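## Task

Shelf spots are labelled by a lot number printed on the shelf edge directly beneath each spot, and several spots may carry the same number. Move one cardboard box from lot 437 and one from lot 333 onto the desk; if no such box exists in the storeroom for a lot, leave that lot out. The robot must not tip over or be left leaning, or the task fails. Boxes count as placed only if they stay on the desk without the robot supporting them.

## Robot and tools

Robot: a simulated Hello Robot Stretch 3 with a single arm. It has a two-wheeled base (0.33 m long, 0.34 m wide), a lift that slides up a mast, and a telescoping arm that reaches out to the robot's right side. The base cannot move sideways, so the gripper is carried forward or back by driving. Turning in place pivots around the point between the drive wheels, 0.05 m behind the front edge; with the arm retracted and wrist folded, the swept circle has radius 0.28 m, and an unfolded level wrist sticks out past it. Loose objects may occasionally get nudged by the scene.

Frames: the base frame has its origin on the floor between the drive wheels, x forward, y left, z up. The odometry frame is the base frame as it was when the scene began. hand_pose is reported in the base frame, at the point where closed fingertips meet; with all wrist joints at zero its x axis points up, y points back toward the mast, z toward the rear.

Tool execute_actions: argument actions is a list holding zero or one action; an empty list just reports state and images. An action may contain base, joints, or both, plus optional contact_limits. Motions in one action begin together. base takes exactly one key: translate_m is a relative drive distance in metres from the current base position, forward positive, range -1 to 1; rotate_rad is a relative in-place turn in radians, counter-clockwise (left) positive, range -3.2 to 3.2. Base offsets are measured from the base position in the latest reported state. joints is a dict of absolute joint targets by name (not offsets): lift_m 0 to 1.1 (arm height); arm_m 0 to 0.52 (extension); wrist_yaw_rad -1.345 to 4.42 (0 along the arm, positive toward the front, 3.0 folded over the base); wrist_pitch_rad -1.57 to 0.451 (0 level, negative tips fingers down); wrist_roll_rad -2.911 to 2.911 (0 = fingers side by side); gripper_m -0.089 to 0.179 (larger is wider; actual fingertip gap is about 0.007 less when nearly shut, 0.025 less when fully open, zero under 0.007); head_pan_rad -3.953 to 1.73 (0 forward, positive left, -1.57 looks along the arm); head_tilt_rad -1.53 to 0.419 (negative down). contact_limits accepts only arm_m: a motor_effort percentage 1 to 100 at which the arm motion halts with contact_stop; smaller is gentler but too small stops immediately; values above the maximum are clipped. Unknown keys or out-of-range numbers reject the whole call. cameras picks which images return: head_camera, nav_camera, wrist_camera, or all (default); [] returns none. Any single action ends within 15 s. Omitted joints or base may keep pushing toward old targets unseen. If a result reports a stop, the rest of that reply's motion calls are skipped.

Tool wait: seconds from 0 to 10; commands nothing new and returns state and images. Tool zoom_image: camera name and region [x0, y0, x1, y1] in pixels of that camera's latest full image, top-left origin, no larger than 504 by 504. Tool finished_scene: scene number (1 or 2); ends it permanently once the last command has been held, and reports success plus the next task.

Result lines: base_status and joint_status show how each motion ended: done (for the base, wheels turned the commanded amount even if slipping), off_target (stopped short, may still push), contact_stop, time_out, torque_fault (old target dropped; joint holds where it stopped unless slack or switched off). on_its_own covers uncommanded behaviour; its held at gives a target, not a position. joint_positions, motor_effort (percent, peak in brackets, with fixed bias and noise; out-of-rest-range effort hints at contact or load; positive wheel effort pushes forward). lidar_m: 12 ranges in metres, 30-degree sectors starting straight ahead and going counter-clockwise (4th left, 7th behind, 10th right), '-' for nothing, plane 0.17 m high, 0.15 to 12 m, blind to clear objects, partly blocked by the robot's own parts. wrist_depth_mm and head_depth_mm: 7x7 grids of median depth in mm from top left (wrist 45 to 1000, head 280 to 4000, head image is sideways). base_odometry from wheels only; heading -3.142 to 3.142, left positive; turned_by_wheels and turned_by_imu since last result; base_tilt in degrees forward/right with a fixed offset of up to about 4. A pictures line names the returned images in order; camera calibration (intrinsics and base-to-camera transforms) is provided and updated when it changes.

Speed: the base runs fast only when stowed (lift_m under 0.30, arm_m under 0.03, wrist_yaw_rad over 2.54); otherwise it is slow. Shorter robot motion time is better.

Gripping: command gripper_m below the object's width; lower squeezes harder, but the stall guard may ease off so heavy items can slip; send a different value to re-squeeze. Release by opening at least 0.02 past the touching value. Readings do not prove a grasp; check images.

Cautions: the arm and lift stop and go slack on firm contact; a slack lift can sag under load or be pushed up by closing fingers on a surface. Base, wrist and head never stop on contact. Wrist servos shut off for 10 s after sustained strain. Fold or unfold the wrist only with lift_m 0.32 to 0.95, wrist_pitch_rad -0.4, roll near 0; once folded, lift may go down to 0.25. With wrist_yaw_rad under -0.4 keep pitch at -0.5 or lower. Pushing with the arm above about 0.45 m, repeated pushes, raised contact limits, driving while holding something fixed, or snagging furniture (worst in reverse) can tip the robot. If tilted, reverse the last move in small steps, free the gripper, and lower lift_m to about 0.2. Avoid drops, slams and hard pushes.

Each tool is called as a command line: name --argument value for each argument, lists and objects as JSON in quotes; but a table of rows of numbers goes row by row, as --pt "numbers of a row", without its own name.

## Session

execute_actions --actions '[]'

Scene clock: 0.00 s.
base_odometry: x=+0.000 y=+0.000 heading=+0.000 (m, m, rad; odometry frame)
turned_by_wheels: +0.000 (rad since the last result)
turned_by_imu: +0.000 (rad since the last result)
base_tilt: forward=-0.3 right=-1.1 (deg)
lidar_m: 1.49 1.02 1.02 1.72 2.73 1.10 0.84 0.82 0.87 1.24 1.57 1.87
head_depth_mm: 1640 2003 2017 2032 1976 1962 1967 / 1653 1870 1830 1813 1806 1838 1844 / 1661 1727 1712 1712 1699 1695 1682 / 1606 1617 1594 1601 1594 1578 1577 / 1541 1515 1510 1496 1499 1484 1484 / 1456 1426 1425 1420 1412 1401 1389 / 1375 1368 1356 1354 1352 1347 1344
base_status: not commanded
joint_positions: lift_m=+0.406 arm_m=+0.001 wrist_yaw_rad=+2.996 wrist_pitch_rad=-0.440 wrist_roll_rad=-0.001 gripper_m=+0.037 head_pan_rad=-0.017 head_tilt_rad=-0.021
joint_status: not commanded
motor_effort: left_wheel=+0 right_wheel=-1 lift_m=+36 arm_m=+0 wrist_yaw_rad=+0 wrist_pitch_rad=+5 wrist_roll_rad=+0 gripper_m=+0 head_pan_rad=+0 head_tilt_rad=+2 (%)
hand_pose: x=+0.0108 y=+0.0736 z=+0.4136 quat_wxyz=(+0.204, +0.699, +0.104, +0.678) (m; base frame)
wrist_depth_mm: - - - - - - - / - - - - - - - / - - - - - - - / 919 888 873 872 865 856 804 / 744 737 - 728 754 719 713 / 650 641 - 630 - 627 618 / 562 560 - 568 548 540 546
pictures: head_camera (sideways: a quarter turn clockwise sets it upright), nav_camera (sideways: a quarter turn counterclockwise sets it upright), wrist_camera
Images, in order (width x height): head_camera 896x504, nav_camera 672x504, wrist_camera 644x364.

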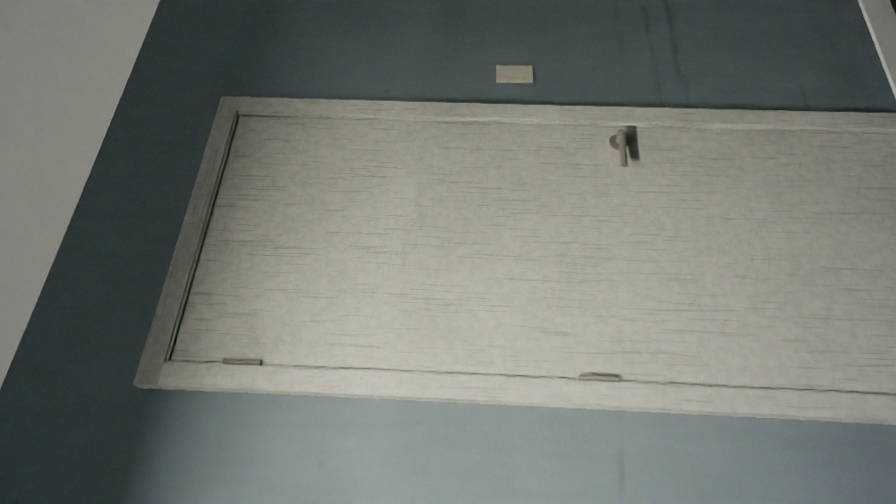

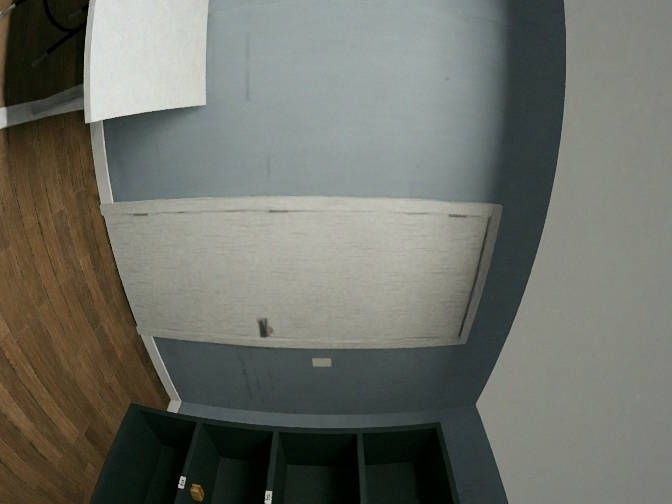

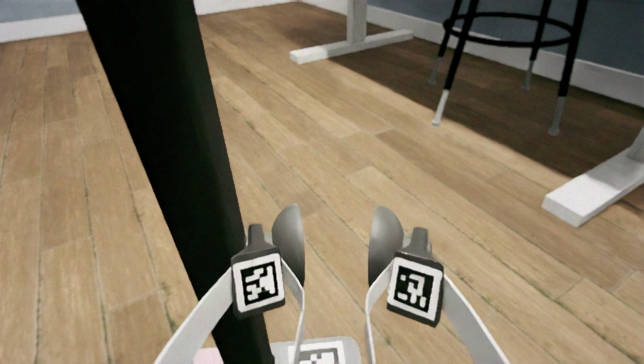

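execute_actions --actions '[{"joints": {"head_pan_rad": -1.0, "head_tilt_rad": -0.3}}]' --cameras '["head_camera", "nav_camera"]'

Scene clock: 5.33 s.
base_odometry: x=+0.000 y=+0.000 heading=+0.000 (m, m, rad; odometry frame)
turned_by_wheels: +0.000 (rad since the last result)
turned_by_imu: +0.000 (rad since the last result)
base_tilt: forward=-0.3 right=-1.3 (deg)
lidar_m: 1.50 1.02 1.02 1.72 2.72 1.10 0.84 0.82 0.87 1.24 1.57 1.87
head_depth_mm: 1556 1774 1852 1902 1980 1982 1605 / 1572 1807 1884 1938 1969 1978 1588 / 1478 1797 1906 1946 1948 1957 1566 / 1630 1455 1686 1582 1691 1768 1564 / 1647 1847 1949 2016 2018 1909 1559 / 1678 1878 1978 2085 2019 1899 1553 / 1698 1872 1994 2079 2130 1882 1533
base_status: not commanded
joint_positions: lift_m=+0.406 arm_m=+0.001 wrist_yaw_rad=+2.996 wrist_pitch_rad=-0.440 wrist_roll_rad=-0.001 gripper_m=+0.037 head_pan_rad=-0.993 head_tilt_rad=-0.296
joint_status: all done
motor_effort: left_wheel=+0(1) right_wheel=-1(0) lift_m=+35(35) arm_m=+0(0) wrist_yaw_rad=+1(0) wrist_pitch_rad=+5(5) wrist_roll_rad=+0(0) gripper_m=+0(0) head_pan_rad=-2(36) head_tilt_rad=-3(24) (%)
hand_pose: x=+0.0108 y=+0.0736 z=+0.4136 quat_wxyz=(+0.204, +0.699, +0.104, +0.678) (m; base frame)
wrist_depth_mm: - - - - - - - / - - - - - - - / - - - - - - - / 897 887 881 865 865 863 792 / 751 743 - 727 748 720 713 / 649 640 - 631 - 618 612 / 561 568 - 566 546 550 542
pictures: head_camera (sideways: a quarter turn clockwise sets it upright), nav_camera (sideways: a quarter turn counterclockwise sets it upright)
camera_calibration (this result's frames):
head_camera: T_world_to_cam=[[-0.170454, 0.17658, -0.969415, 1.27825], [0.857852, 0.510634, -0.057825, 0.0696799], [0.484805, -0.841471, -0.238519, 0.263051], [0, 0, 0, 1]] pos_world=[0.0305791, -0.0399446, 1.30593]
nav_camera: T_world_to_cam=[[0.159841, -0.21383, 0.963705, -1.21227], [-0.829563, -0.558244, 0.0137271, 0.0373634], [0.535047, -0.801649, -0.266616, 0.296971], [0, 0, 0, 1]] pos_world=[0.0658725, -0.000295804, 1.24694]
Images, in order (width x height): head_camera 896x504, nav_camera 672x504.

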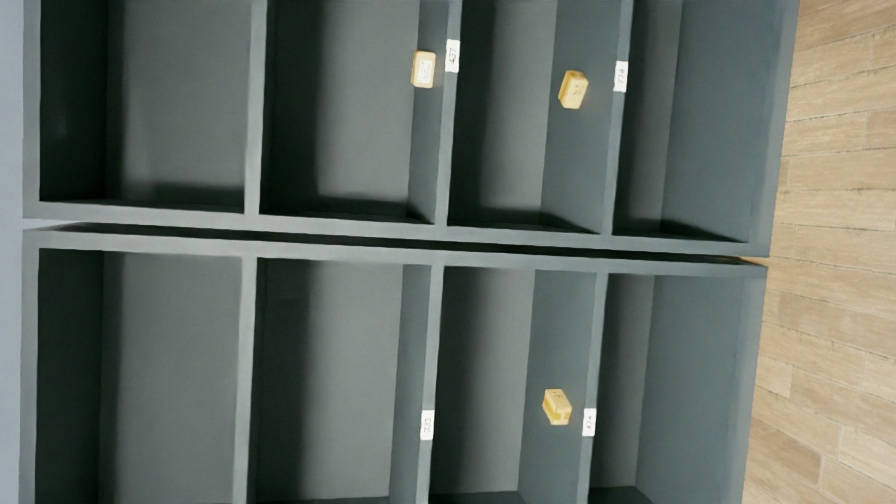

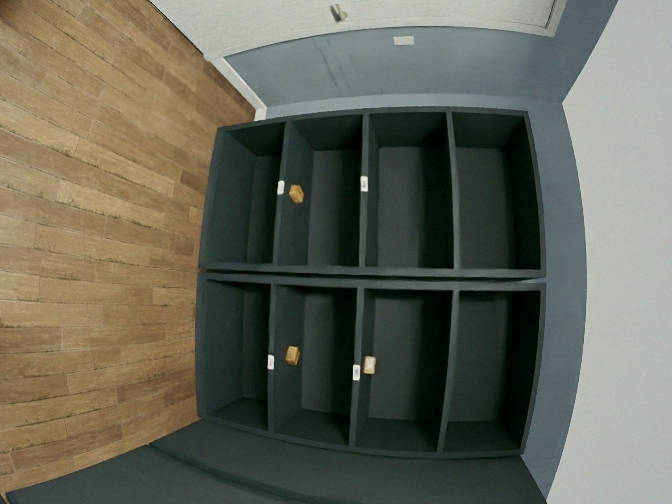

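Let me zoom in on the labels.

zoom_image --camera "head_camera" --region '[380, 20, 680, 130]'

zoom_image --camera "head_camera" --region '[380, 370, 680, 470]'

Region (380, 20, 680, 130) of head_camera's 896x504 image, scaled by 1.680, with more detail than that image has; it fills the top 185 rows of this view, and the rest is white.

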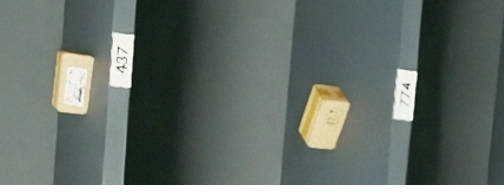

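Region (380, 370, 680, 470) of head_camera's 896x504 image, scaled by 1.680, with more detail than that image has.

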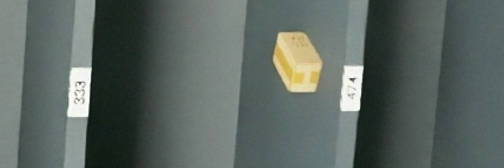

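execute_actions --actions '[{"joints": {"head_pan_rad": -2.2, "head_tilt_rad": -0.3}}]' --cameras '["head_camera", "nav_camera"]'

Scene clock: 18.47 s.
base_odometry: x=+0.000 y=+0.000 heading=+0.000 (m, m, rad; odometry frame)
turned_by_wheels: +0.000 (rad since the last result)
turned_by_imu: +0.000 (rad since the last result)
base_tilt: forward=-0.4 right=-1.2 (deg)
lidar_m: 1.49 1.02 1.02 1.72 2.74 1.10 0.84 0.82 0.87 1.24 1.57 1.87
head_depth_mm: 701 721 740 765 792 825 859 / 723 749 775 809 847 880 913 / 759 785 817 851 885 924 971 / 799 830 867 904 941 985 1034 / 843 879 917 964 1003 1059 1111 / 894 936 976 1021 1079 1134 1195 / 954 995 1051 1101 1160 1228 1302
base_status: not commanded
joint_positions: lift_m=+0.406 arm_m=+0.001 wrist_yaw_rad=+2.996 wrist_pitch_rad=-0.440 wrist_roll_rad=-0.001 gripper_m=+0.037 head_pan_rad=-2.193 head_tilt_rad=-0.296
joint_status: all done
motor_effort: left_wheel=+0(0) right_wheel=-2(1) lift_m=+36(36) arm_m=+1(0) wrist_yaw_rad=+0(0) wrist_pitch_rad=+5(5) wrist_roll_rad=+0(0) gripper_m=+0(0) head_pan_rad=-3(34) head_tilt_rad=-3(3) (%)
hand_pose: x=+0.0108 y=+0.0736 z=+0.4136 quat_wxyz=(+0.204, +0.699, +0.104, +0.678) (m; base frame)
wrist_depth_mm: - - - - - - - / - - - - - - - / - - - - - - - / 896 880 878 886 873 863 801 / 747 758 - 728 754 714 715 / 642 645 - 625 - 621 619 / 562 567 - 572 552 544 545
pictures: head_camera (sideways: a quarter turn clockwise sets it upright), nav_camera (sideways: a quarter turn counterclockwise sets it upright)
camera_calibration (this result's frames):
head_camera: T_world_to_cam=[[0.102969, 0.223068, -0.969349, 1.2765], [0.786785, -0.614511, -0.0578361, 0.0701279], [-0.608577, -0.756714, -0.238783, 0.270064], [0, 0, 0, 1]] pos_world=[-0.0222606, -0.0372904, 1.30591]
nav_camera: T_world_to_cam=[[-0.141532, -0.226673, 0.963633, -1.21034], [-0.820903, 0.570903, 0.0137233, 0.0373156], [-0.553252, -0.789106, -0.266878, 0.303951], [0, 0, 0, 1]] pos_world=[0.0274917, -0.0558054, 1.24693]
Images, in order (width x height): head_camera 896x504, nav_camera 672x504.

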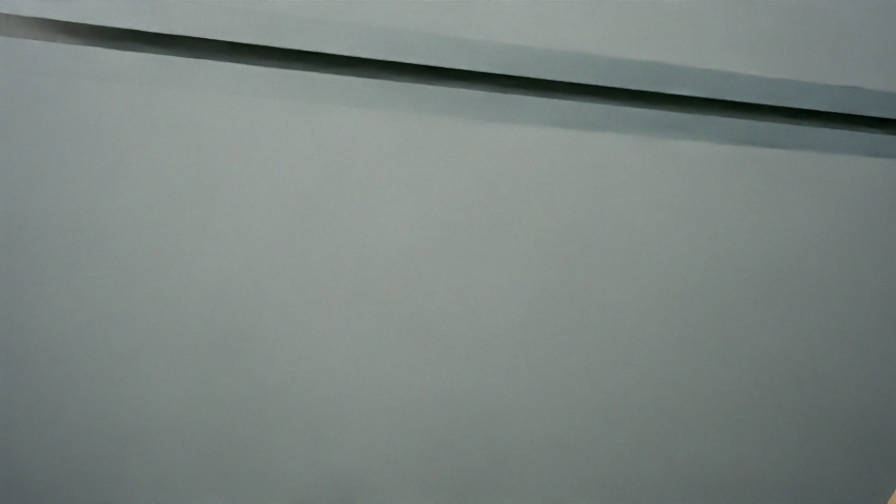

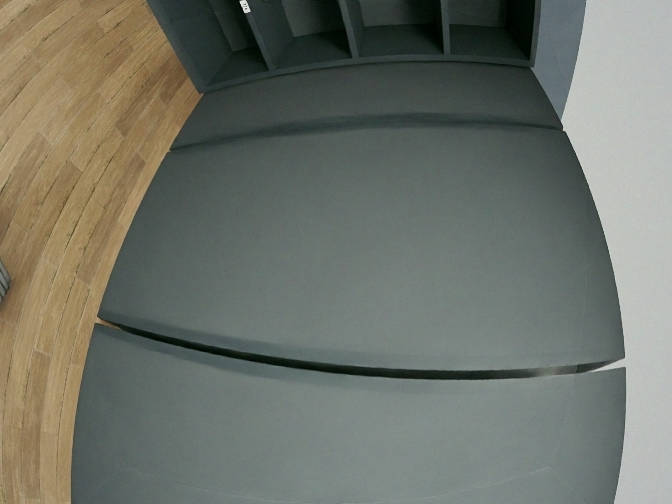

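execute_actions --actions '[{"joints": {"head_pan_rad": -3.6, "head_tilt_rad": -0.3}}]' --cameras '["head_camera", "nav_camera"]'

Scene clock: 25.13 s.
base_odometry: x=+0.000 y=+0.000 heading=+0.000 (m, m, rad; odometry frame)
turned_by_wheels: +0.000 (rad since the last result)
turned_by_imu: +0.000 (rad since the last result)
base_tilt: forward=-0.3 right=-1.0 (deg)
lidar_m: 1.50 1.02 1.02 1.72 2.74 1.10 0.84 0.82 0.87 1.24 1.57 1.87
head_depth_mm: 2423 2500 2591 2649 2713 2102 1601 / 2525 2595 2722 2844 2846 2093 1578 / 1377 1442 1546 1652 1793 1895 1576 / 1170 1240 1307 1384 1476 1592 1567 / 1035 1081 1132 1195 1260 1344 1412 / 924 960 1005 1052 1105 1159 1225 / 834 864 902 935 978 1024 1072
base_status: not commanded
joint_positions: lift_m=+0.406 arm_m=+0.001 wrist_yaw_rad=+2.996 wrist_pitch_rad=-0.440 wrist_roll_rad=-0.001 gripper_m=+0.037 head_pan_rad=-3.593 head_tilt_rad=-0.296
joint_status: all done
motor_effort: left_wheel=+0(0) right_wheel=-1(0) lift_m=+35(35) arm_m=+0(0) wrist_yaw_rad=-2(0) wrist_pitch_rad=+5(5) wrist_roll_rad=+0(0) gripper_m=+0(1) head_pan_rad=-3(34) head_tilt_rad=-2(2) (%)
hand_pose: x=+0.0108 y=+0.0736 z=+0.4136 quat_wxyz=(+0.204, +0.699, +0.104, +0.678) (m; base frame)
wrist_depth_mm: - - - - - - - / - - - - - - - / - - - - - - - / 907 884 887 871 865 863 798 / 763 741 - 727 744 719 706 / 641 638 - 623 - 630 616 / 564 563 - 570 550 543 547
pictures: head_camera (sideways: a quarter turn clockwise sets it upright), nav_camera (sideways: a quarter turn counterclockwise sets it upright)
camera_calibration (this result's frames):
head_camera: T_world_to_cam=[[0.237377, -0.0635812, -0.969335, 1.27566], [-0.471835, -0.879788, -0.0578386, 0.0778088], [-0.849131, 0.471096, -0.238841, 0.271608], [0, 0, 0, 1]] pos_world=[-0.0354685, 0.0216097, 1.30591]
nav_camera: T_world_to_cam=[[-0.247484, 0.10097, 0.963617, -1.20967], [0.423065, 0.905995, 0.0137224, 0.0297285], [-0.871646, 0.411069, -0.266936, 0.305969], [0, 0, 0, 1]] pos_world=[-0.0452544, -0.0305672, 1.24693]
Images, in order (width x height): head_camera 896x504, nav_camera 672x504.

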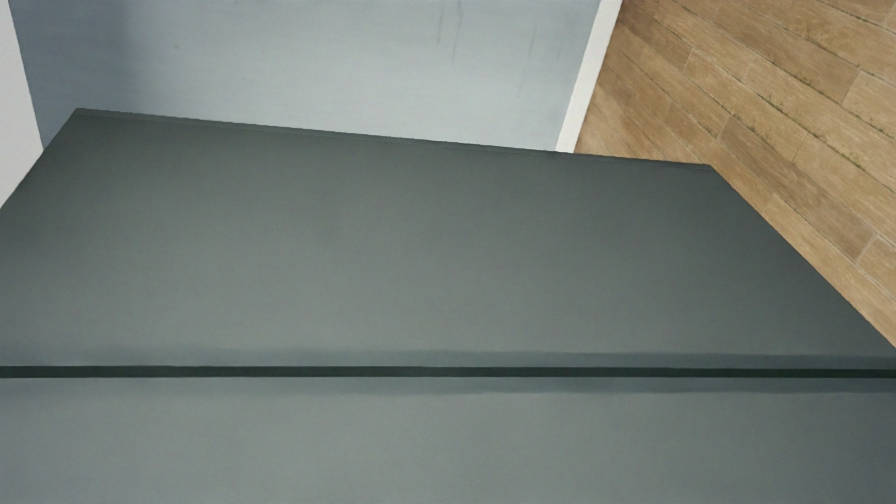

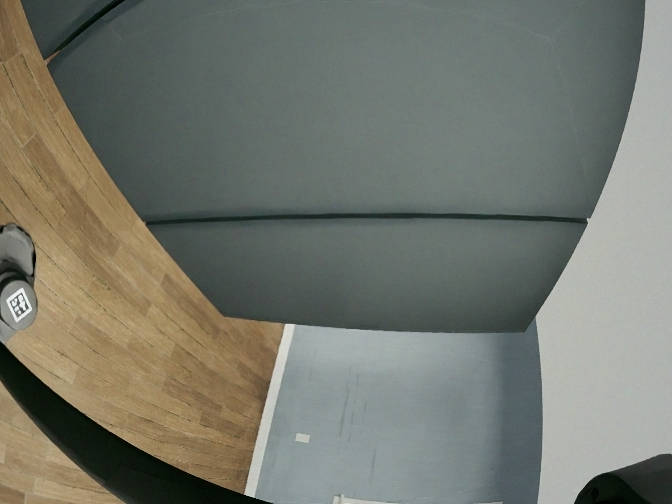

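execute_actions --actions '[{"joints": {"lift_m": 0.27, "head_pan_rad": 0.9, "head_tilt_rad": -0.45}}]' --cameras '["head_camera", "nav_camera"]'

Scene clock: 99.80 s.
base_odometry: x=+0.000 y=+0.000 heading=+0.000 (m, m, rad; odometry frame)
turned_by_wheels: +0.000 (rad since the last result)
turned_by_imu: +0.000 (rad since the last result)
base_tilt: forward=-0.2 right=-1.2 (deg)
lidar_m: 1.49 1.02 1.02 1.72 2.73 1.10 0.84 0.82 0.87 1.24 1.57 1.87
head_depth_mm: 1184 1260 1327 1404 1455 1591 1396 / 1240 1307 1388 1460 1057 847 1389 / 1282 1372 1462 1499 1040 880 1311 / 1343 1428 1531 1568 1029 1554 1371 / 1408 1495 1618 1531 1019 1642 1365 / 1477 1582 1714 1513 1059 1579 1321 / 1549 1667 1821 1488 1107 1678 1334
base_status: not commanded
joint_positions: lift_m=+0.270 arm_m=+0.001 wrist_yaw_rad=+2.996 wrist_pitch_rad=-0.441 wrist_roll_rad=-0.001 gripper_m=+0.037 head_pan_rad=+0.893 head_tilt_rad=-0.445
joint_status: all done
motor_effort: left_wheel=+0(0) right_wheel=+0(0) lift_m=+31(33) arm_m=+0(0) wrist_yaw_rad=+0(1) wrist_pitch_rad=+5(5) wrist_roll_rad=+0(0) gripper_m=+1(0) head_pan_rad=+3(36) head_tilt_rad=-3(17) (%)
hand_pose: x=+0.0108 y=+0.0736 z=+0.2777 quat_wxyz=(+0.205, +0.699, +0.104, +0.678) (m; base frame)
wrist_depth_mm: - - - - - - - / - - - - - - - / 838 831 820 816 813 788 744 / 674 673 660 655 651 650 638 / 556 556 - 550 560 543 530 / 482 509 - - - 468 463 / - - - - 412 408 410
pictures: head_camera (sideways: a quarter turn clockwise sets it upright), nav_camera (sideways: a quarter turn counterclockwise sets it upright)
camera_calibration (this result's frames):
head_camera: T_world_to_cam=[[-0.203426, -0.326357, -0.923098, 1.21797], [-0.756755, 0.650631, -0.063259, 0.0865918], [0.621241, 0.68569, -0.379327, 0.445476], [0, 0, 0, 1]] pos_world=[0.0365474, 0.0356947, 1.29876]
nav_camera: T_world_to_cam=[[0.241426, 0.326921, 0.913694, -1.14748], [0.788796, -0.614548, 0.0114615, 0.0304433], [0.565256, 0.717951, -0.406242, 0.4785], [0, 0, 0, 1]] pos_world=[-0.0174565, 0.0503044, 1.24248]
Images, in order (width x height): head_camera 896x504, nav_camera 672x504.

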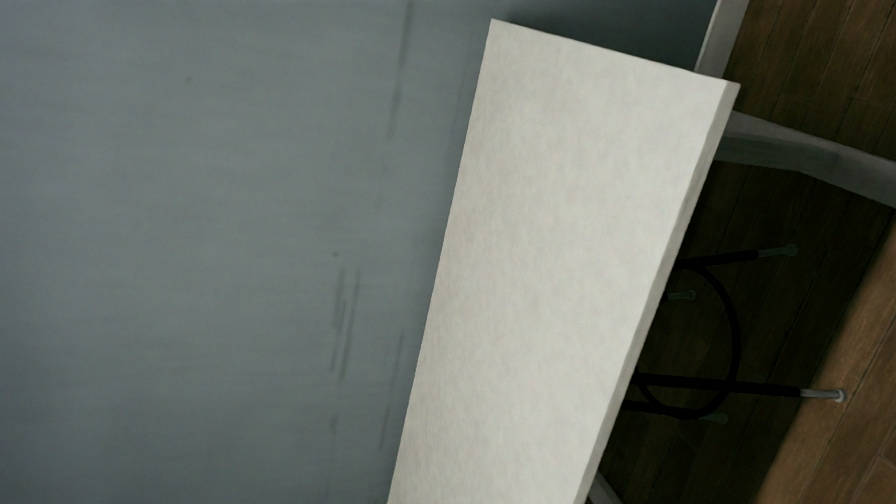

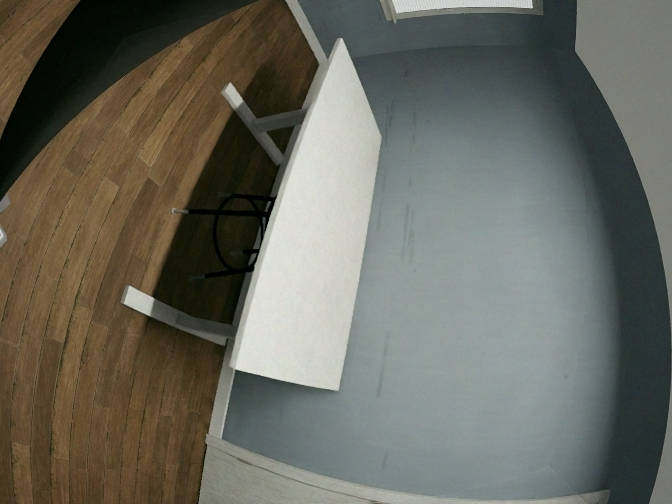

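execute_actions --actions '[{"base": {"rotate_rad": -1.39}, "joints": {"head_pan_rad": 0.0, "head_tilt_rad": -0.3}}]' --cameras '["nav_camera"]'

Scene clock: 122.10 s.
base_odometry: x=+0.000 y=+0.000 heading=-1.390 (m, m, rad; odometry frame)
turned_by_wheels: -1.390 (rad since the last result)
turned_by_imu: -1.363 (rad since the last result)
base_tilt: forward=-0.2 right=-1.1 (deg)
lidar_m: 1.64 1.57 1.67 1.46 1.11 1.02 2.71 1.66 0.95 0.82 0.82 0.95
head_depth_mm: 1303 1299 1319 1321 1342 1343 1358 / 1516 1534 1599 1628 1634 1641 1521 / 1676 1865 1904 1796 1857 1912 1552 / 1693 1864 1980 2082 2153 1887 1538 / 1604 1818 1935 2026 1970 1884 1528 / 1622 1767 1866 1973 1935 1868 1529 / 1406 1657 1567 1478 1674 1671 1509
base_status: done
joint_positions: lift_m=+0.270 arm_m=+0.001 wrist_yaw_rad=+2.996 wrist_pitch_rad=-0.441 wrist_roll_rad=-0.001 gripper_m=+0.037 head_pan_rad=+0.007 head_tilt_rad=-0.310
joint_status: all done
motor_effort: left_wheel=+1(7) right_wheel=-2(6) lift_m=+31(31) arm_m=+0(0) wrist_yaw_rad=-1(1) wrist_pitch_rad=+5(5) wrist_roll_rad=+0(0) gripper_m=+0(0) head_pan_rad=-3(34) head_tilt_rad=+5(24) (%)
hand_pose: x=+0.0108 y=+0.0736 z=+0.2777 quat_wxyz=(+0.205, +0.699, +0.104, +0.678) (m; base frame)
wrist_depth_mm: - - - - - - - / - - - - - - - / 835 789 813 823 790 788 792 / 667 670 655 654 653 639 628 / 556 560 - 545 558 536 538 / 481 505 - - - 465 463 / - - - - 411 409 408
pictures: nav_camera (sideways: a quarter turn counterclockwise sets it upright)
camera_calibration (this result's frames):
nav_camera: T_world_to_cam=[[0.279321, 0.0189784, 0.96001, -1.20817], [0.021413, -0.999679, 0.0135324, 0.0324262], [0.959959, 0.0167768, -0.279638, 0.311328], [0, 0, 0, 1]] pos_world=[0.0379123, 0.0501219, 1.24648]
Images, in order (width x height): nav_camera 672x504.

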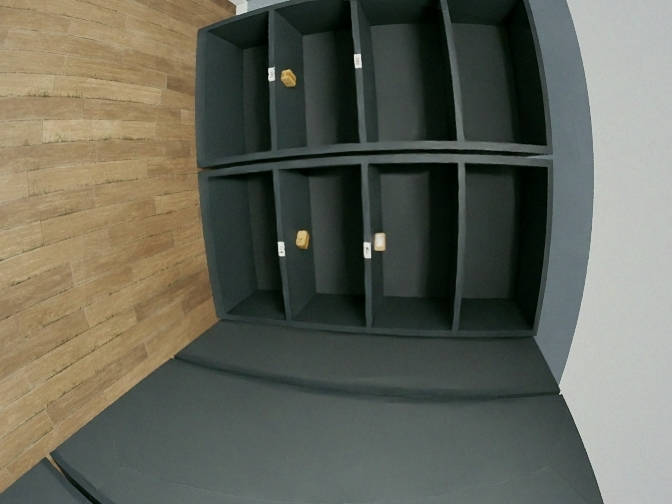

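execute_actions --actions '[{"base": {"translate_m": 1.0}}]' --cameras '["nav_camera"]'

Scene clock: 136.53 s.
base_odometry: x=+0.180 y=-0.984 heading=-1.390 (m, m, rad; odometry frame)
turned_by_wheels: +0.000 (rad since the last result)
turned_by_imu: +0.001 (rad since the last result)
base_tilt: forward=-0.3 right=-1.3 (deg)
lidar_m: 0.99 0.70 0.70 1.42 1.70 1.68 2.67 1.13 0.65 0.56 0.56 0.65
head_depth_mm: 777 727 787 789 747 806 843 / 954 747 963 970 788 985 911 / 959 650 1065 1101 779 1160 923 / 934 663 1026 1071 717 1173 919 / 904 689 1000 1037 711 1142 912 / 878 715 968 1007 699 1105 878 / 847 746 939 979 693 1079 901
base_status: done
joint_positions: lift_m=+0.270 arm_m=+0.001 wrist_yaw_rad=+2.996 wrist_pitch_rad=-0.441 wrist_roll_rad=-0.001 gripper_m=+0.037 head_pan_rad=+0.007 head_tilt_rad=-0.309
joint_status: not commanded
motor_effort: left_wheel=+0(9) right_wheel=-2(4) lift_m=+31(31) arm_m=+0(0) wrist_yaw_rad=-1(0) wrist_pitch_rad=+5(5) wrist_roll_rad=+0(0) gripper_m=+1(1) head_pan_rad=-3(2) head_tilt_rad=+5(4) (%)
hand_pose: x=+0.0108 y=+0.0736 z=+0.2777 quat_wxyz=(+0.205, +0.699, +0.104, +0.678) (m; base frame)
wrist_depth_mm: - - - - - - 568 / - - - - - 841 621 / 844 833 809 807 799 746 637 / 670 666 660 659 653 641 591 / 560 560 - 545 558 542 536 / 485 506 - - - 467 461 / - - - - 409 408 408
pictures: nav_camera (sideways: a quarter turn counterclockwise sets it upright)
camera_calibration (this result's frames):
nav_camera: T_world_to_cam=[[0.27881, 0.0189704, 0.960159, -1.20836], [0.0213898, -0.99968, 0.0135401, 0.0324163], [0.960108, 0.0167625, -0.279127, 0.310661], [0, 0, 0, 1]] pos_world=[0.0379426, 0.0501216, 1.2465]
Images, in order (width x height): nav_camera 672x504.

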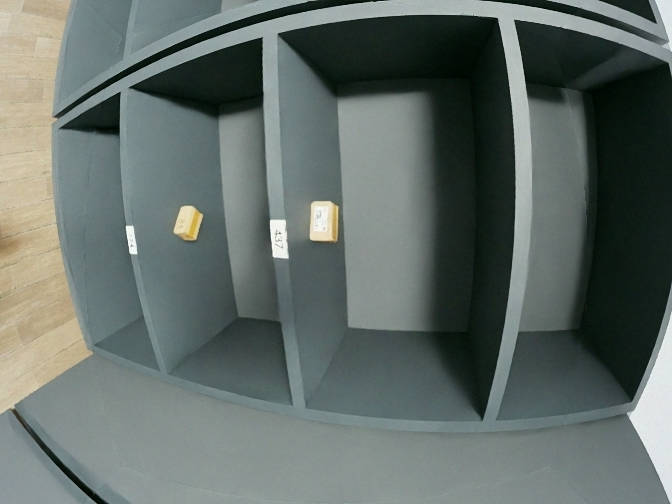

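execute_actions --actions '[{"base": {"rotate_rad": 1.72}, "joints": {"head_pan_rad": -1.57, "head_tilt_rad": -0.3}}]' --cameras '["head_camera", "nav_camera"]'

Scene clock: 149.43 s.
base_odometry: x=+0.180 y=-0.984 heading=+0.330 (m, m, rad; odometry frame)
turned_by_wheels: +1.720 (rad since the last result)
turned_by_imu: +1.685 (rad since the last result)
base_tilt: forward=-0.4 right=-1.3 (deg)
lidar_m: 1.70 1.72 1.68 3.63 0.94 0.61 0.56 0.57 0.71 1.06 0.70 1.33
head_depth_mm: 956 716 1003 992 748 987 905 / 943 732 1043 1087 738 1170 931 / 928 638 1026 1069 731 1170 927 / 916 660 1003 1049 722 1156 916 / 897 684 987 1031 711 1140 901 / 882 710 973 1015 703 1117 906 / 872 739 957 1001 695 1097 897
base_status: done
joint_positions: lift_m=+0.270 arm_m=+0.001 wrist_yaw_rad=+2.996 wrist_pitch_rad=-0.441 wrist_roll_rad=-0.001 gripper_m=+0.037 head_pan_rad=-1.563 head_tilt_rad=-0.309
joint_status: all done
motor_effort: left_wheel=-1(7) right_wheel=+1(8) lift_m=+31(31) arm_m=+0(1) wrist_yaw_rad=-1(1) wrist_pitch_rad=+5(5) wrist_roll_rad=+0(0) gripper_m=+1(1) head_pan_rad=-3(33) head_tilt_rad=+5(3) (%)
hand_pose: x=+0.0108 y=+0.0736 z=+0.2777 quat_wxyz=(+0.205, +0.699, +0.104, +0.678) (m; base frame)
wrist_depth_mm: - - - - - - - / 977 - - - - - - / 833 853 824 821 807 799 791 / 673 661 662 651 654 641 632 / 567 558 - 544 560 538 536 / 481 508 - - - 463 465 / - - - - 415 410 403
pictures: head_camera (sideways: a quarter turn clockwise sets it upright), nav_camera (sideways: a quarter turn counterclockwise sets it upright)
camera_calibration (this result's frames):
head_camera: T_world_to_cam=[[-0.0482515, 0.253244, -0.966198, 1.2733], [0.997766, -0.0325281, -0.0583538, 0.0695139], [-0.0462063, -0.966855, -0.251109, 0.282677], [0, 0, 0, 1]] pos_world=[0.00514168, -0.0468873, 1.3053]
nav_camera: T_world_to_cam=[[0.019208, -0.278794, 0.960159, -1.20678], [-0.999661, -0.0222417, 0.0135401, 0.0386447], [0.0175807, -0.960093, -0.279127, 0.316411], [0, 0, 0, 1]] pos_world=[0.0562488, -0.0317998, 1.2465]
Images, in order (width x height): head_camera 896x504, nav_camera 672x504.

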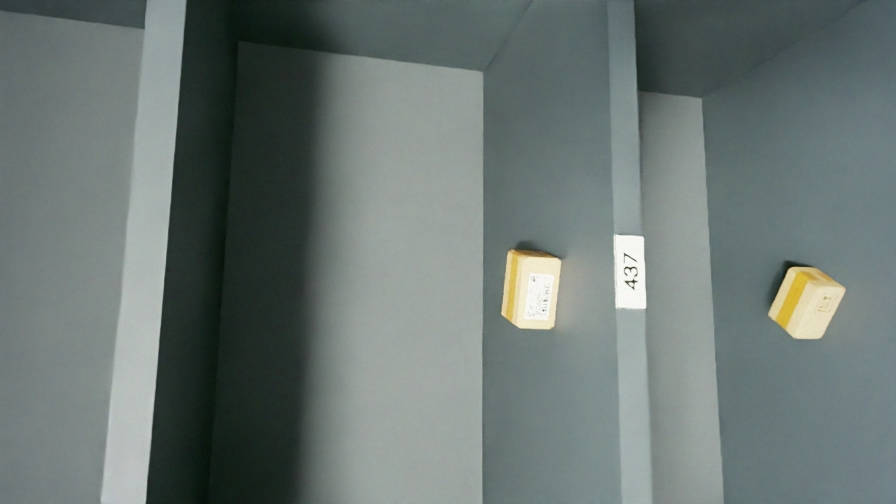

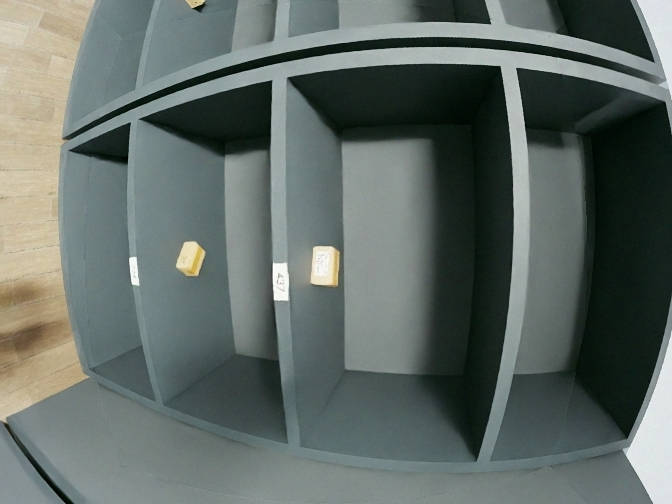

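zoom_image --camera "head_camera" --region '[420, 180, 700, 400]'

Region (420, 180, 700, 400) of head_camera's 896x504 image, scaled by 1.800, with more detail than that image has; it fills the top 396 rows of this view, and the rest is white.

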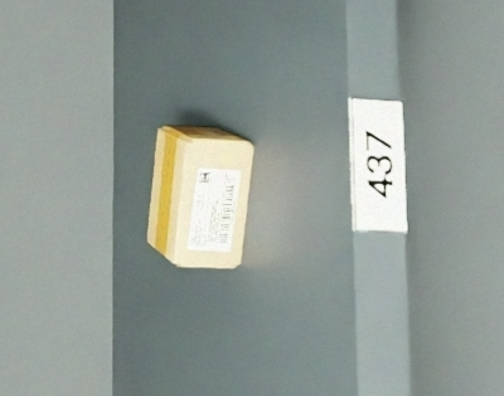

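execute_actions --actions '[{"base": {"rotate_rad": 0.08}, "joints": {"lift_m": 0.42, "wrist_pitch_rad": -0.4}}]' --cameras '[]'

Scene clock: 199.03 s.
base_odometry: x=+0.180 y=-0.984 heading=+0.410 (m, m, rad; odometry frame)
turned_by_wheels: +0.080 (rad since the last result)
turned_by_imu: +0.078 (rad since the last result)
base_tilt: forward=-0.2 right=-1.3 (deg)
lidar_m: 1.70 1.68 1.70 3.64 0.85 0.59 0.56 0.58 0.76 1.06 0.70 1.41
head_depth_mm: 930 714 1021 1064 750 1131 937 / 919 619 1017 1056 738 1168 931 / 917 640 1009 1048 729 1155 924 / 909 661 997 1037 721 1144 897 / 902 684 986 1035 713 1144 912 / 892 710 985 1025 703 1135 911 / 887 740 975 1016 695 1119 902
base_status: done
joint_positions: lift_m=+0.420 arm_m=+0.001 wrist_yaw_rad=+2.996 wrist_pitch_rad=-0.420 wrist_roll_rad=-0.001 gripper_m=+0.037 head_pan_rad=-1.563 head_tilt_rad=-0.309
joint_status: all done
motor_effort: left_wheel=-1(8) right_wheel=+1(6) lift_m=+39(39) arm_m=-1(0) wrist_yaw_rad=+1(1) wrist_pitch_rad=+8(9) wrist_roll_rad=+0(0) gripper_m=+0(1) head_pan_rad=-3(2) head_tilt_rad=+4(5) (%)
hand_pose: x=+0.0112 y=+0.0762 z=+0.4321 quat_wxyz=(+0.197, +0.700, +0.097, +0.680) (m; base frame)
wrist_depth_mm: 900 - - - - - - / 884 - - - - - - / 872 - - - - - - / 850 942 924 912 917 916 886 / 764 777 - 775 789 757 754 / 671 665 - 658 - 655 646 / 587 586 - 587 573 570 572
pictures: none
No camera images: the call's "cameras" was empty. Leave "cameras" out to get every camera's image.

execute_actions --actions '[{"joints": {"lift_m": 0.86, "wrist_yaw_rad": 0.0, "gripper_m": 0.17}}]' --cameras '["wrist_camera"]'

Scene clock: 212.53 s.
base_odometry: x=+0.180 y=-0.984 heading=+0.410 (m, m, rad; odometry frame)
turned_by_wheels: +0.000 (rad since the last result)
turned_by_imu: +0.000 (rad since the last result)
base_tilt: forward=-0.4 right=-1.1 (deg)
lidar_m: 1.70 1.68 1.70 3.64 0.85 0.59 0.56 0.57 0.75 1.06 0.70 1.41
head_depth_mm: 929 711 1021 1061 749 1136 940 / 918 618 1016 1062 738 1172 934 / 913 638 1007 1052 729 1160 927 / 911 661 994 1042 720 1150 895 / 900 685 992 1032 711 1143 914 / 894 711 981 1021 702 1133 908 / 885 740 976 1011 693 1117 902
base_status: not commanded
joint_positions: lift_m=+0.860 arm_m=+0.001 wrist_yaw_rad=+0.003 wrist_pitch_rad=-0.420 wrist_roll_rad=-0.001 gripper_m=+0.170 head_pan_rad=-1.563 head_tilt_rad=-0.309
joint_status: all done
motor_effort: left_wheel=-2(2) right_wheel=+1(1) lift_m=+39(41) arm_m=+0(0) wrist_yaw_rad=-3(2) wrist_pitch_rad=+7(8) wrist_roll_rad=+0(0) gripper_m=+1(83) head_pan_rad=-2(3) head_tilt_rad=+5(5) (%)
hand_pose: x=-0.0209 y=-0.3698 z=+0.8722 quat_wxyz=(+0.692, +0.149, -0.691, -0.146) (m; base frame)
wrist_depth_mm: 481 711 754 759 753 759 578 / 489 706 820 828 834 805 577 / 491 703 887 872 888 874 577 / 484 696 774 749 770 756 588 / 515 627 643 651 639 631 555 / 569 641 586 581 578 577 563 / 945 701 953 950 945 899 685
pictures: wrist_camera
camera_calibration (this result's frames):
wrist_camera: T_world_to_cam=[[-0.998896, -0.0400926, -0.0244953, -0.00766058], [-0.00343192, 0.582231, -0.813016, 0.956867], [0.0468579, -0.812034, -0.581726, 0.374242], [0, 0, 0, 1]] pos_world=[-0.0219044, -0.253527, 0.995467]
Images, in order (width x height): wrist_camera 644x364.

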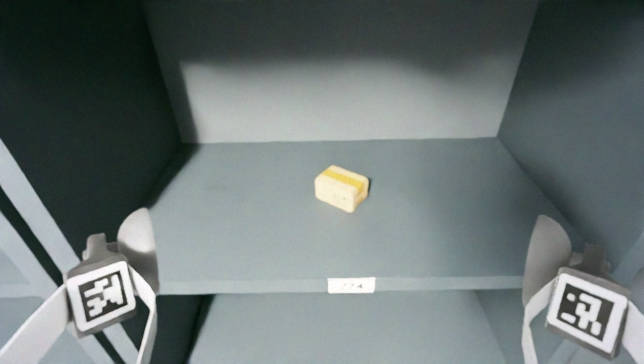

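execute_actions --actions '[{"base": {"translate_m": -0.035}, "joints": {"wrist_pitch_rad": 0.0, "arm_m": 0.15}}]' --cameras '["wrist_camera", "head_camera"]'

Scene clock: 224.17 s.
base_odometry: x=+0.148 y=-0.998 heading=+0.410 (m, m, rad; odometry frame)
turned_by_wheels: +0.000 (rad since the last result)
turned_by_imu: +0.000 (rad since the last result)
base_tilt: forward=-0.4 right=-1.0 (deg)
lidar_m: 1.74 1.71 1.90 2.65 0.80 0.56 0.53 0.54 0.71 1.06 0.72 1.43
head_depth_mm: 928 710 1015 1048 749 1066 - / 926 620 1013 1057 737 1169 - / 916 640 1007 1046 729 1163 - / 908 660 999 1046 717 1153 - / 902 686 997 1038 711 1134 916 / 895 713 980 1026 704 1131 908 / 889 739 977 1015 696 1123 902
base_status: done
joint_positions: lift_m=+0.860 arm_m=+0.150 wrist_yaw_rad=+0.002 wrist_pitch_rad=-0.023 wrist_roll_rad=-0.001 gripper_m=+0.170 head_pan_rad=-1.563 head_tilt_rad=-0.309
joint_status: all done
motor_effort: left_wheel=-1(6) right_wheel=+1(2) lift_m=+40(39) arm_m=+4(6) wrist_yaw_rad=-1(2) wrist_pitch_rad=+9(10) wrist_roll_rad=+0(0) gripper_m=+1(1) head_pan_rad=-3(2) head_tilt_rad=+5(5) (%)
hand_pose: x=-0.0209 y=-0.5503 z=+0.9686 quat_wxyz=(+0.708, +0.009, -0.706, -0.008) (m; base frame)
wrist_depth_mm: 542 624 618 621 619 626 525 / 546 649 649 637 640 646 521 / 483 491 495 344 496 500 476 / 228 227 227 225 228 228 227 / 530 695 710 713 719 705 476 / 509 748 743 743 752 732 457 / 570 703 731 733 735 713 573
pictures: head_camera (sideways: a quarter turn clockwise sets it upright), wrist_camera
camera_calibration (this result's frames):
head_camera: T_world_to_cam=[[-0.0482134, 0.25324, -0.966201, 1.27331], [0.997761, -0.0326787, -0.0583533, 0.0695132], [-0.0463515, -0.966851, -0.251097, 0.282663], [0, 0, 0, 1]] pos_world=[0.00513464, -0.0468871, 1.3053]
wrist_camera: T_world_to_cam=[[-0.998906, -0.0460321, -0.00818176, -0.0316798], [-0.00229503, 0.223064, -0.974801, 1.09943], [0.0466972, -0.973716, -0.222926, -0.152782], [0, 0, 0, 1]] pos_world=[-0.0219874, -0.395467, 1.0374]
Images, in order (width x height): head_camera 896x504, wrist_camera 644x364.

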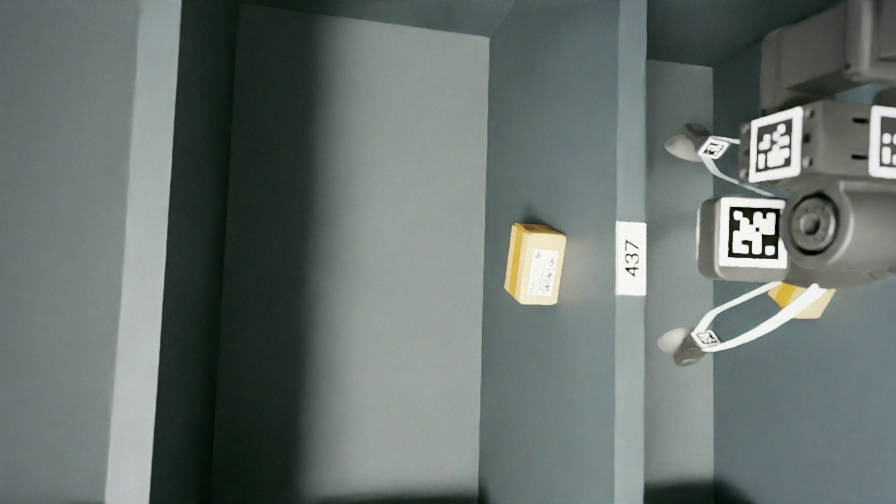

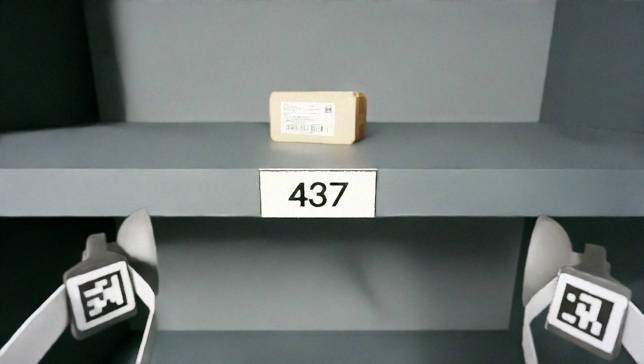

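execute_actions --actions '[{"joints": {"lift_m": 0.915, "arm_m": 0.19}}]' --cameras '["wrist_camera"]'

Scene clock: 252.03 s.
base_odometry: x=+0.148 y=-0.998 heading=+0.410 (m, m, rad; odometry frame)
turned_by_wheels: +0.000 (rad since the last result)
turned_by_imu: +0.000 (rad since the last result)
base_tilt: forward=-0.3 right=-1.2 (deg)
lidar_m: 1.74 1.71 1.90 2.64 0.80 0.56 0.53 0.54 0.71 1.06 0.72 1.42
head_depth_mm: 928 712 1013 1051 750 - - / 923 620 1016 1057 790 - - / 920 639 1007 1054 782 - - / 910 661 998 1041 746 - 858 / 904 684 992 1034 752 1132 913 / 893 710 983 1027 702 1130 904 / 883 743 982 1014 695 1124 902
base_status: not commanded
joint_positions: lift_m=+0.915 arm_m=+0.190 wrist_yaw_rad=+0.002 wrist_pitch_rad=-0.022 wrist_roll_rad=-0.001 gripper_m=+0.170 head_pan_rad=-1.563 head_tilt_rad=-0.309
joint_status: all done
motor_effort: left_wheel=-1(2) right_wheel=+0(1) lift_m=+39(41) arm_m=+5(6) wrist_yaw_rad=-2(1) wrist_pitch_rad=+9(9) wrist_roll_rad=+0(0) gripper_m=+0(1) head_pan_rad=-2(3) head_tilt_rad=+5(5) (%)
hand_pose: x=-0.0209 y=-0.5903 z=+1.0237 quat_wxyz=(+0.708, +0.009, -0.706, -0.008) (m; base frame)
wrist_depth_mm: 540 590 586 589 587 587 524 / 553 601 601 607 606 608 516 / 544 622 623 623 621 627 519 / 421 422 424 319 423 425 425 / 260 283 262 260 263 262 262 / 201 201 200 201 201 202 202 / 589 721 734 726 731 722 574
pictures: wrist_camera
camera_calibration (this result's frames):
wrist_camera: T_world_to_cam=[[-0.998906, -0.0460373, -0.00815596, -0.0330997], [-0.00229412, 0.222496, -0.974931, 1.16191], [0.0466979, -0.973846, -0.222358, -0.180106], [0, 0, 0, 1]] pos_world=[-0.0219874, -0.435439, 1.09246]
Images, in order (width x height): wrist_camera 644x364.

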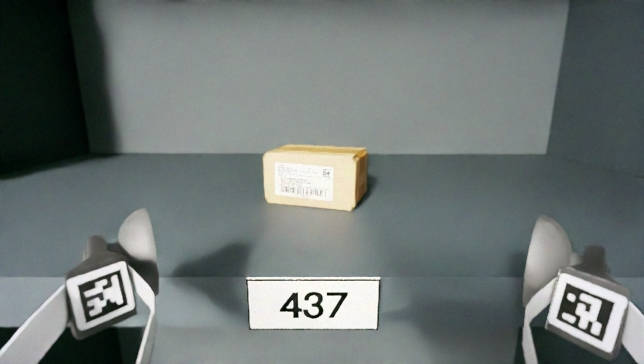

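execute_actions --actions '[{"base": {"translate_m": 0.026}, "joints": {"arm_m": 0.30}}]' --cameras '["wrist_camera"]'

Scene clock: 279.37 s.
base_odometry: x=+0.172 y=-0.987 heading=+0.410 (m, m, rad; odometry frame)
turned_by_wheels: +0.000 (rad since the last result)
turned_by_imu: +0.000 (rad since the last result)
base_tilt: forward=-0.3 right=-1.0 (deg)
lidar_m: 1.71 1.69 1.71 3.63 0.84 0.58 0.55 0.56 0.74 1.06 0.70 1.42
head_depth_mm: 932 713 1021 1062 775 - - / 921 620 1014 1058 853 1117 931 / 913 640 1008 1049 - 1105 930 / 908 662 996 1042 753 1106 893 / 901 686 990 1034 709 1141 912 / 892 712 980 1019 702 1130 907 / 887 741 976 1015 693 1124 903
base_status: done
joint_positions: lift_m=+0.915 arm_m=+0.300 wrist_yaw_rad=+0.002 wrist_pitch_rad=-0.022 wrist_roll_rad=-0.001 gripper_m=+0.170 head_pan_rad=-1.563 head_tilt_rad=-0.309
joint_status: all done
motor_effort: left_wheel=-1(3) right_wheel=+1(6) lift_m=+39(39) arm_m=+4(4) wrist_yaw_rad=-2(2) wrist_pitch_rad=+9(9) wrist_roll_rad=+0(0) gripper_m=+1(0) head_pan_rad=-2(3) head_tilt_rad=+5(4) (%)
hand_pose: x=-0.0210 y=-0.7003 z=+1.0237 quat_wxyz=(+0.708, +0.009, -0.706, -0.008) (m; base frame)
wrist_depth_mm: 481 483 486 487 484 484 489 / 494 498 502 498 499 499 500 / 512 511 515 516 514 519 508 / 417 419 415 215 338 420 423 / 259 280 259 216 227 260 261 / 199 184 188 188 188 189 200 / 142 148 148 148 148 148 137
pictures: wrist_camera
camera_calibration (this result's frames):
wrist_camera: T_world_to_cam=[[-0.998911, -0.0459366, -0.00815571, -0.0381195], [-0.00227153, 0.222488, -0.974933, 1.18638], [0.0465997, -0.973853, -0.22235, -0.287244], [0, 0, 0, 1]] pos_world=[-0.0219976, -0.54544, 1.09246]
Images, in order (width x height): wrist_camera 644x364.

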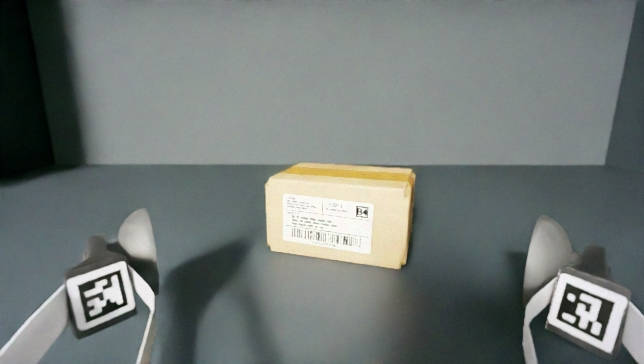

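execute_actions --actions '[{"joints": {"arm_m": 0.39}}]' --cameras '["wrist_camera"]'

Scene clock: 293.60 s.
base_odometry: x=+0.172 y=-0.987 heading=+0.410 (m, m, rad; odometry frame)
turned_by_wheels: +0.000 (rad since the last result)
turned_by_imu: +0.005 (rad since the last result)
base_tilt: forward=-0.6 right=-1.7 (deg)
lidar_m: 1.71 1.68 2.20 2.70 0.83 0.58 0.55 0.57 0.75 1.06 0.71 1.42
head_depth_mm: 943 662 1033 1071 771 - - / 937 681 1024 1065 - 1173 938 / 933 704 1015 1063 - 1171 931 / 923 721 1011 1057 - 1163 905 / 917 624 1004 1044 692 1150 928 / 913 644 992 1040 726 1142 919 / 911 667 993 1032 718 1119 919
base_status: not commanded
joint_positions: lift_m=+0.915 arm_m=+0.388 wrist_yaw_rad=+0.009 wrist_pitch_rad=-0.093 wrist_roll_rad=-0.001 gripper_m=+0.170 head_pan_rad=-1.563 head_tilt_rad=-0.308
joint_status: all done
on_its_own: arm_m is at rest, and its effort (+27) is outside its rest range (-14 to +14); wrist_pitch_rad is at rest, and its effort (+37) is outside its rest range (-20 to +32)
motor_effort: left_wheel=-1(3) right_wheel=+0(2) lift_m=+34(39) arm_m=+27(28) wrist_yaw_rad=-7(8) wrist_pitch_rad=+37(38) wrist_roll_rad=+0(0) gripper_m=+1(0) head_pan_rad=-3(2) head_tilt_rad=+4(5) (%)
hand_pose: x=-0.0192 y=-0.7862 z=+1.0059 quat_wxyz=(+0.707, +0.036, -0.706, -0.030) (m; base frame)
wrist_depth_mm: 408 409 407 406 404 404 401 / 429 423 421 423 423 419 418 / 445 441 444 441 441 438 441 / 335 335 333 162 161 324 322 / 226 241 198 134 124 221 220 / 179 165 154 141 128 167 175 / 131 136 136 135 131 134 125
pictures: wrist_camera
camera_calibration (this result's frames):
wrist_camera: T_world_to_cam=[[-0.998558, -0.0523645, -0.0117866, -0.0417948], [-0.00395682, 0.290811, -0.956772, 1.22351], [0.0535286, -0.955347, -0.290599, -0.291544], [0, 0, 0, 1]] pos_world=[-0.0212874, -0.636524, 1.0854]
Images, in order (width x height): wrist_camera 644x364.

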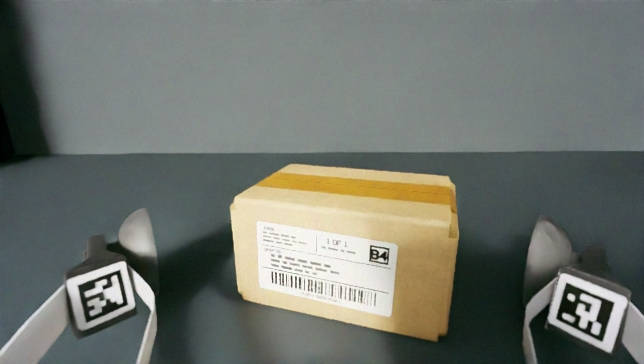

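execute_actions --actions '[{"joints": {"arm_m": 0.35, "lift_m": 0.945, "wrist_pitch_rad": -0.1}}]' --cameras '["wrist_camera"]'

Scene clock: 320.33 s.
base_odometry: x=+0.172 y=-0.987 heading=+0.410 (m, m, rad; odometry frame)
turned_by_wheels: +0.000 (rad since the last result)
turned_by_imu: -0.007 (rad since the last result)
base_tilt: forward=-0.4 right=-1.1 (deg)
lidar_m: 1.71 1.69 1.71 3.63 0.84 0.58 0.55 0.56 0.74 1.06 0.70 1.42
head_depth_mm: 929 713 1025 1061 862 - 911 / 926 615 1019 1059 - 1165 930 / 916 635 1005 1052 - 1160 926 / 911 655 997 1042 - 1156 893 / 899 682 991 1032 708 1136 914 / 895 706 985 1024 704 1131 908 / 887 734 973 1012 694 1119 905
base_status: not commanded
joint_positions: lift_m=+0.945 arm_m=+0.350 wrist_yaw_rad=+0.002 wrist_pitch_rad=-0.121 wrist_roll_rad=-0.003 gripper_m=+0.170 head_pan_rad=-1.563 head_tilt_rad=-0.308
joint_status: all done
motor_effort: left_wheel=-1(5) right_wheel=+0(6) lift_m=+39(40) arm_m=-4(25) wrist_yaw_rad=-2(7) wrist_pitch_rad=+8(37) wrist_roll_rad=+1(2) gripper_m=+1(1) head_pan_rad=-2(3) head_tilt_rad=+4(3) (%)
hand_pose: x=-0.0209 y=-0.7467 z=+1.0288 quat_wxyz=(+0.707, +0.044, -0.705, -0.042) (m; base frame)
wrist_depth_mm: 424 423 429 430 429 431 428 / 445 448 448 451 450 450 451 / 469 469 472 472 474 475 473 / 362 360 360 208 357 357 356 / 254 268 239 166 166 252 252 / 204 190 185 175 167 193 203 / 153 158 158 158 158 158 147
pictures: wrist_camera
camera_calibration (this result's frames):
wrist_camera: T_world_to_cam=[[-0.998911, -0.0453089, -0.0111604, -0.0365984], [-0.00378158, 0.316984, -0.948423, 1.24491], [0.0465097, -0.947348, -0.31681, -0.214299], [0, 0, 0, 1]] pos_world=[-0.0218838, -0.599291, 1.1124]
Images, in order (width x height): wrist_camera 644x364.

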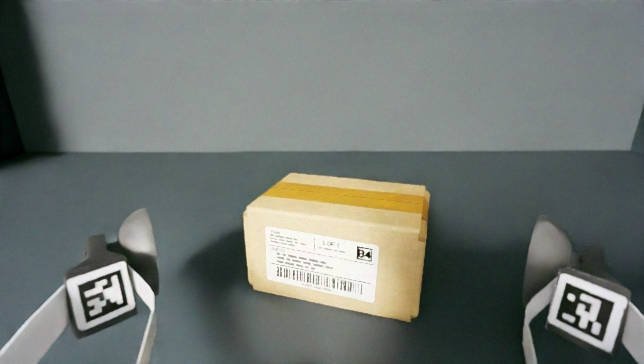

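execute_actions --actions '[{"joints": {"arm_m": 0.41}, "contact_limits": {"arm_m": 15}}]' --cameras '["wrist_camera"]'

Scene clock: 327.23 s.
base_odometry: x=+0.172 y=-0.987 heading=+0.410 (m, m, rad; odometry frame)
turned_by_wheels: +0.000 (rad since the last result)
turned_by_imu: +0.000 (rad since the last result)
base_tilt: forward=-0.2 right=-1.2 (deg)
lidar_m: 1.71 1.69 1.71 3.64 0.84 0.58 0.55 0.57 0.74 1.06 0.70 1.42
head_depth_mm: 925 713 1021 1055 864 - 914 / 924 616 1013 1061 - 1165 934 / 916 634 1008 1049 643 1157 923 / 911 658 1000 1042 657 1152 893 / 905 682 987 1035 709 1141 913 / 894 709 981 1022 702 1133 908 / 888 735 977 1012 696 1119 905
base_status: not commanded
joint_positions: lift_m=+0.945 arm_m=+0.410 wrist_yaw_rad=+0.002 wrist_pitch_rad=-0.121 wrist_roll_rad=-0.003 gripper_m=+0.170 head_pan_rad=-1.563 head_tilt_rad=-0.308
joint_status: all done
motor_effort: left_wheel=-1(1) right_wheel=+1(0) lift_m=+39(39) arm_m=+4(2) wrist_yaw_rad=-3(2) wrist_pitch_rad=+8(8) wrist_roll_rad=+1(1) gripper_m=+1(1) head_pan_rad=-3(3) head_tilt_rad=+4(4) (%)
contact_limits: arm_m 15 (drawing in: default 32, maximum 52; extending or still: default 44, maximum 72)
hand_pose: x=-0.0209 y=-0.8062 z=+1.0288 quat_wxyz=(+0.707, +0.044, -0.705, -0.042) (m; base frame)
wrist_depth_mm: 373 375 372 375 374 373 380 / 390 392 393 390 391 391 395 / 410 410 413 414 413 410 411 / 362 360 359 357 359 356 356 / 252 268 252 146 145 251 252 / 204 190 118 112 112 189 203 / 152 158 122 109 99 157 146
pictures: wrist_camera
camera_calibration (this result's frames):
wrist_camera: T_world_to_cam=[[-0.998911, -0.0453047, -0.0111603, -0.0392908], [-0.00378027, 0.316984, -0.948423, 1.26376], [0.0465057, -0.947348, -0.31681, -0.270643], [0, 0, 0, 1]] pos_world=[-0.0218842, -0.658766, 1.1124]
Images, in order (width x height): wrist_camera 644x364.

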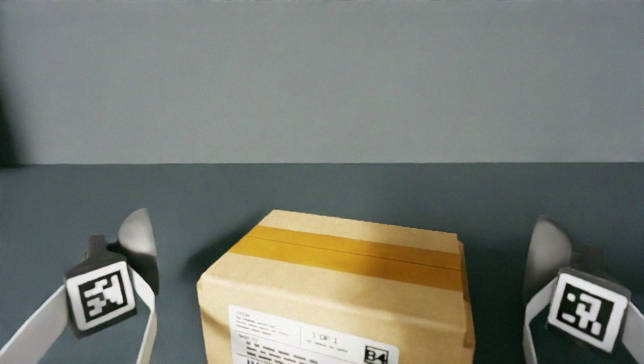

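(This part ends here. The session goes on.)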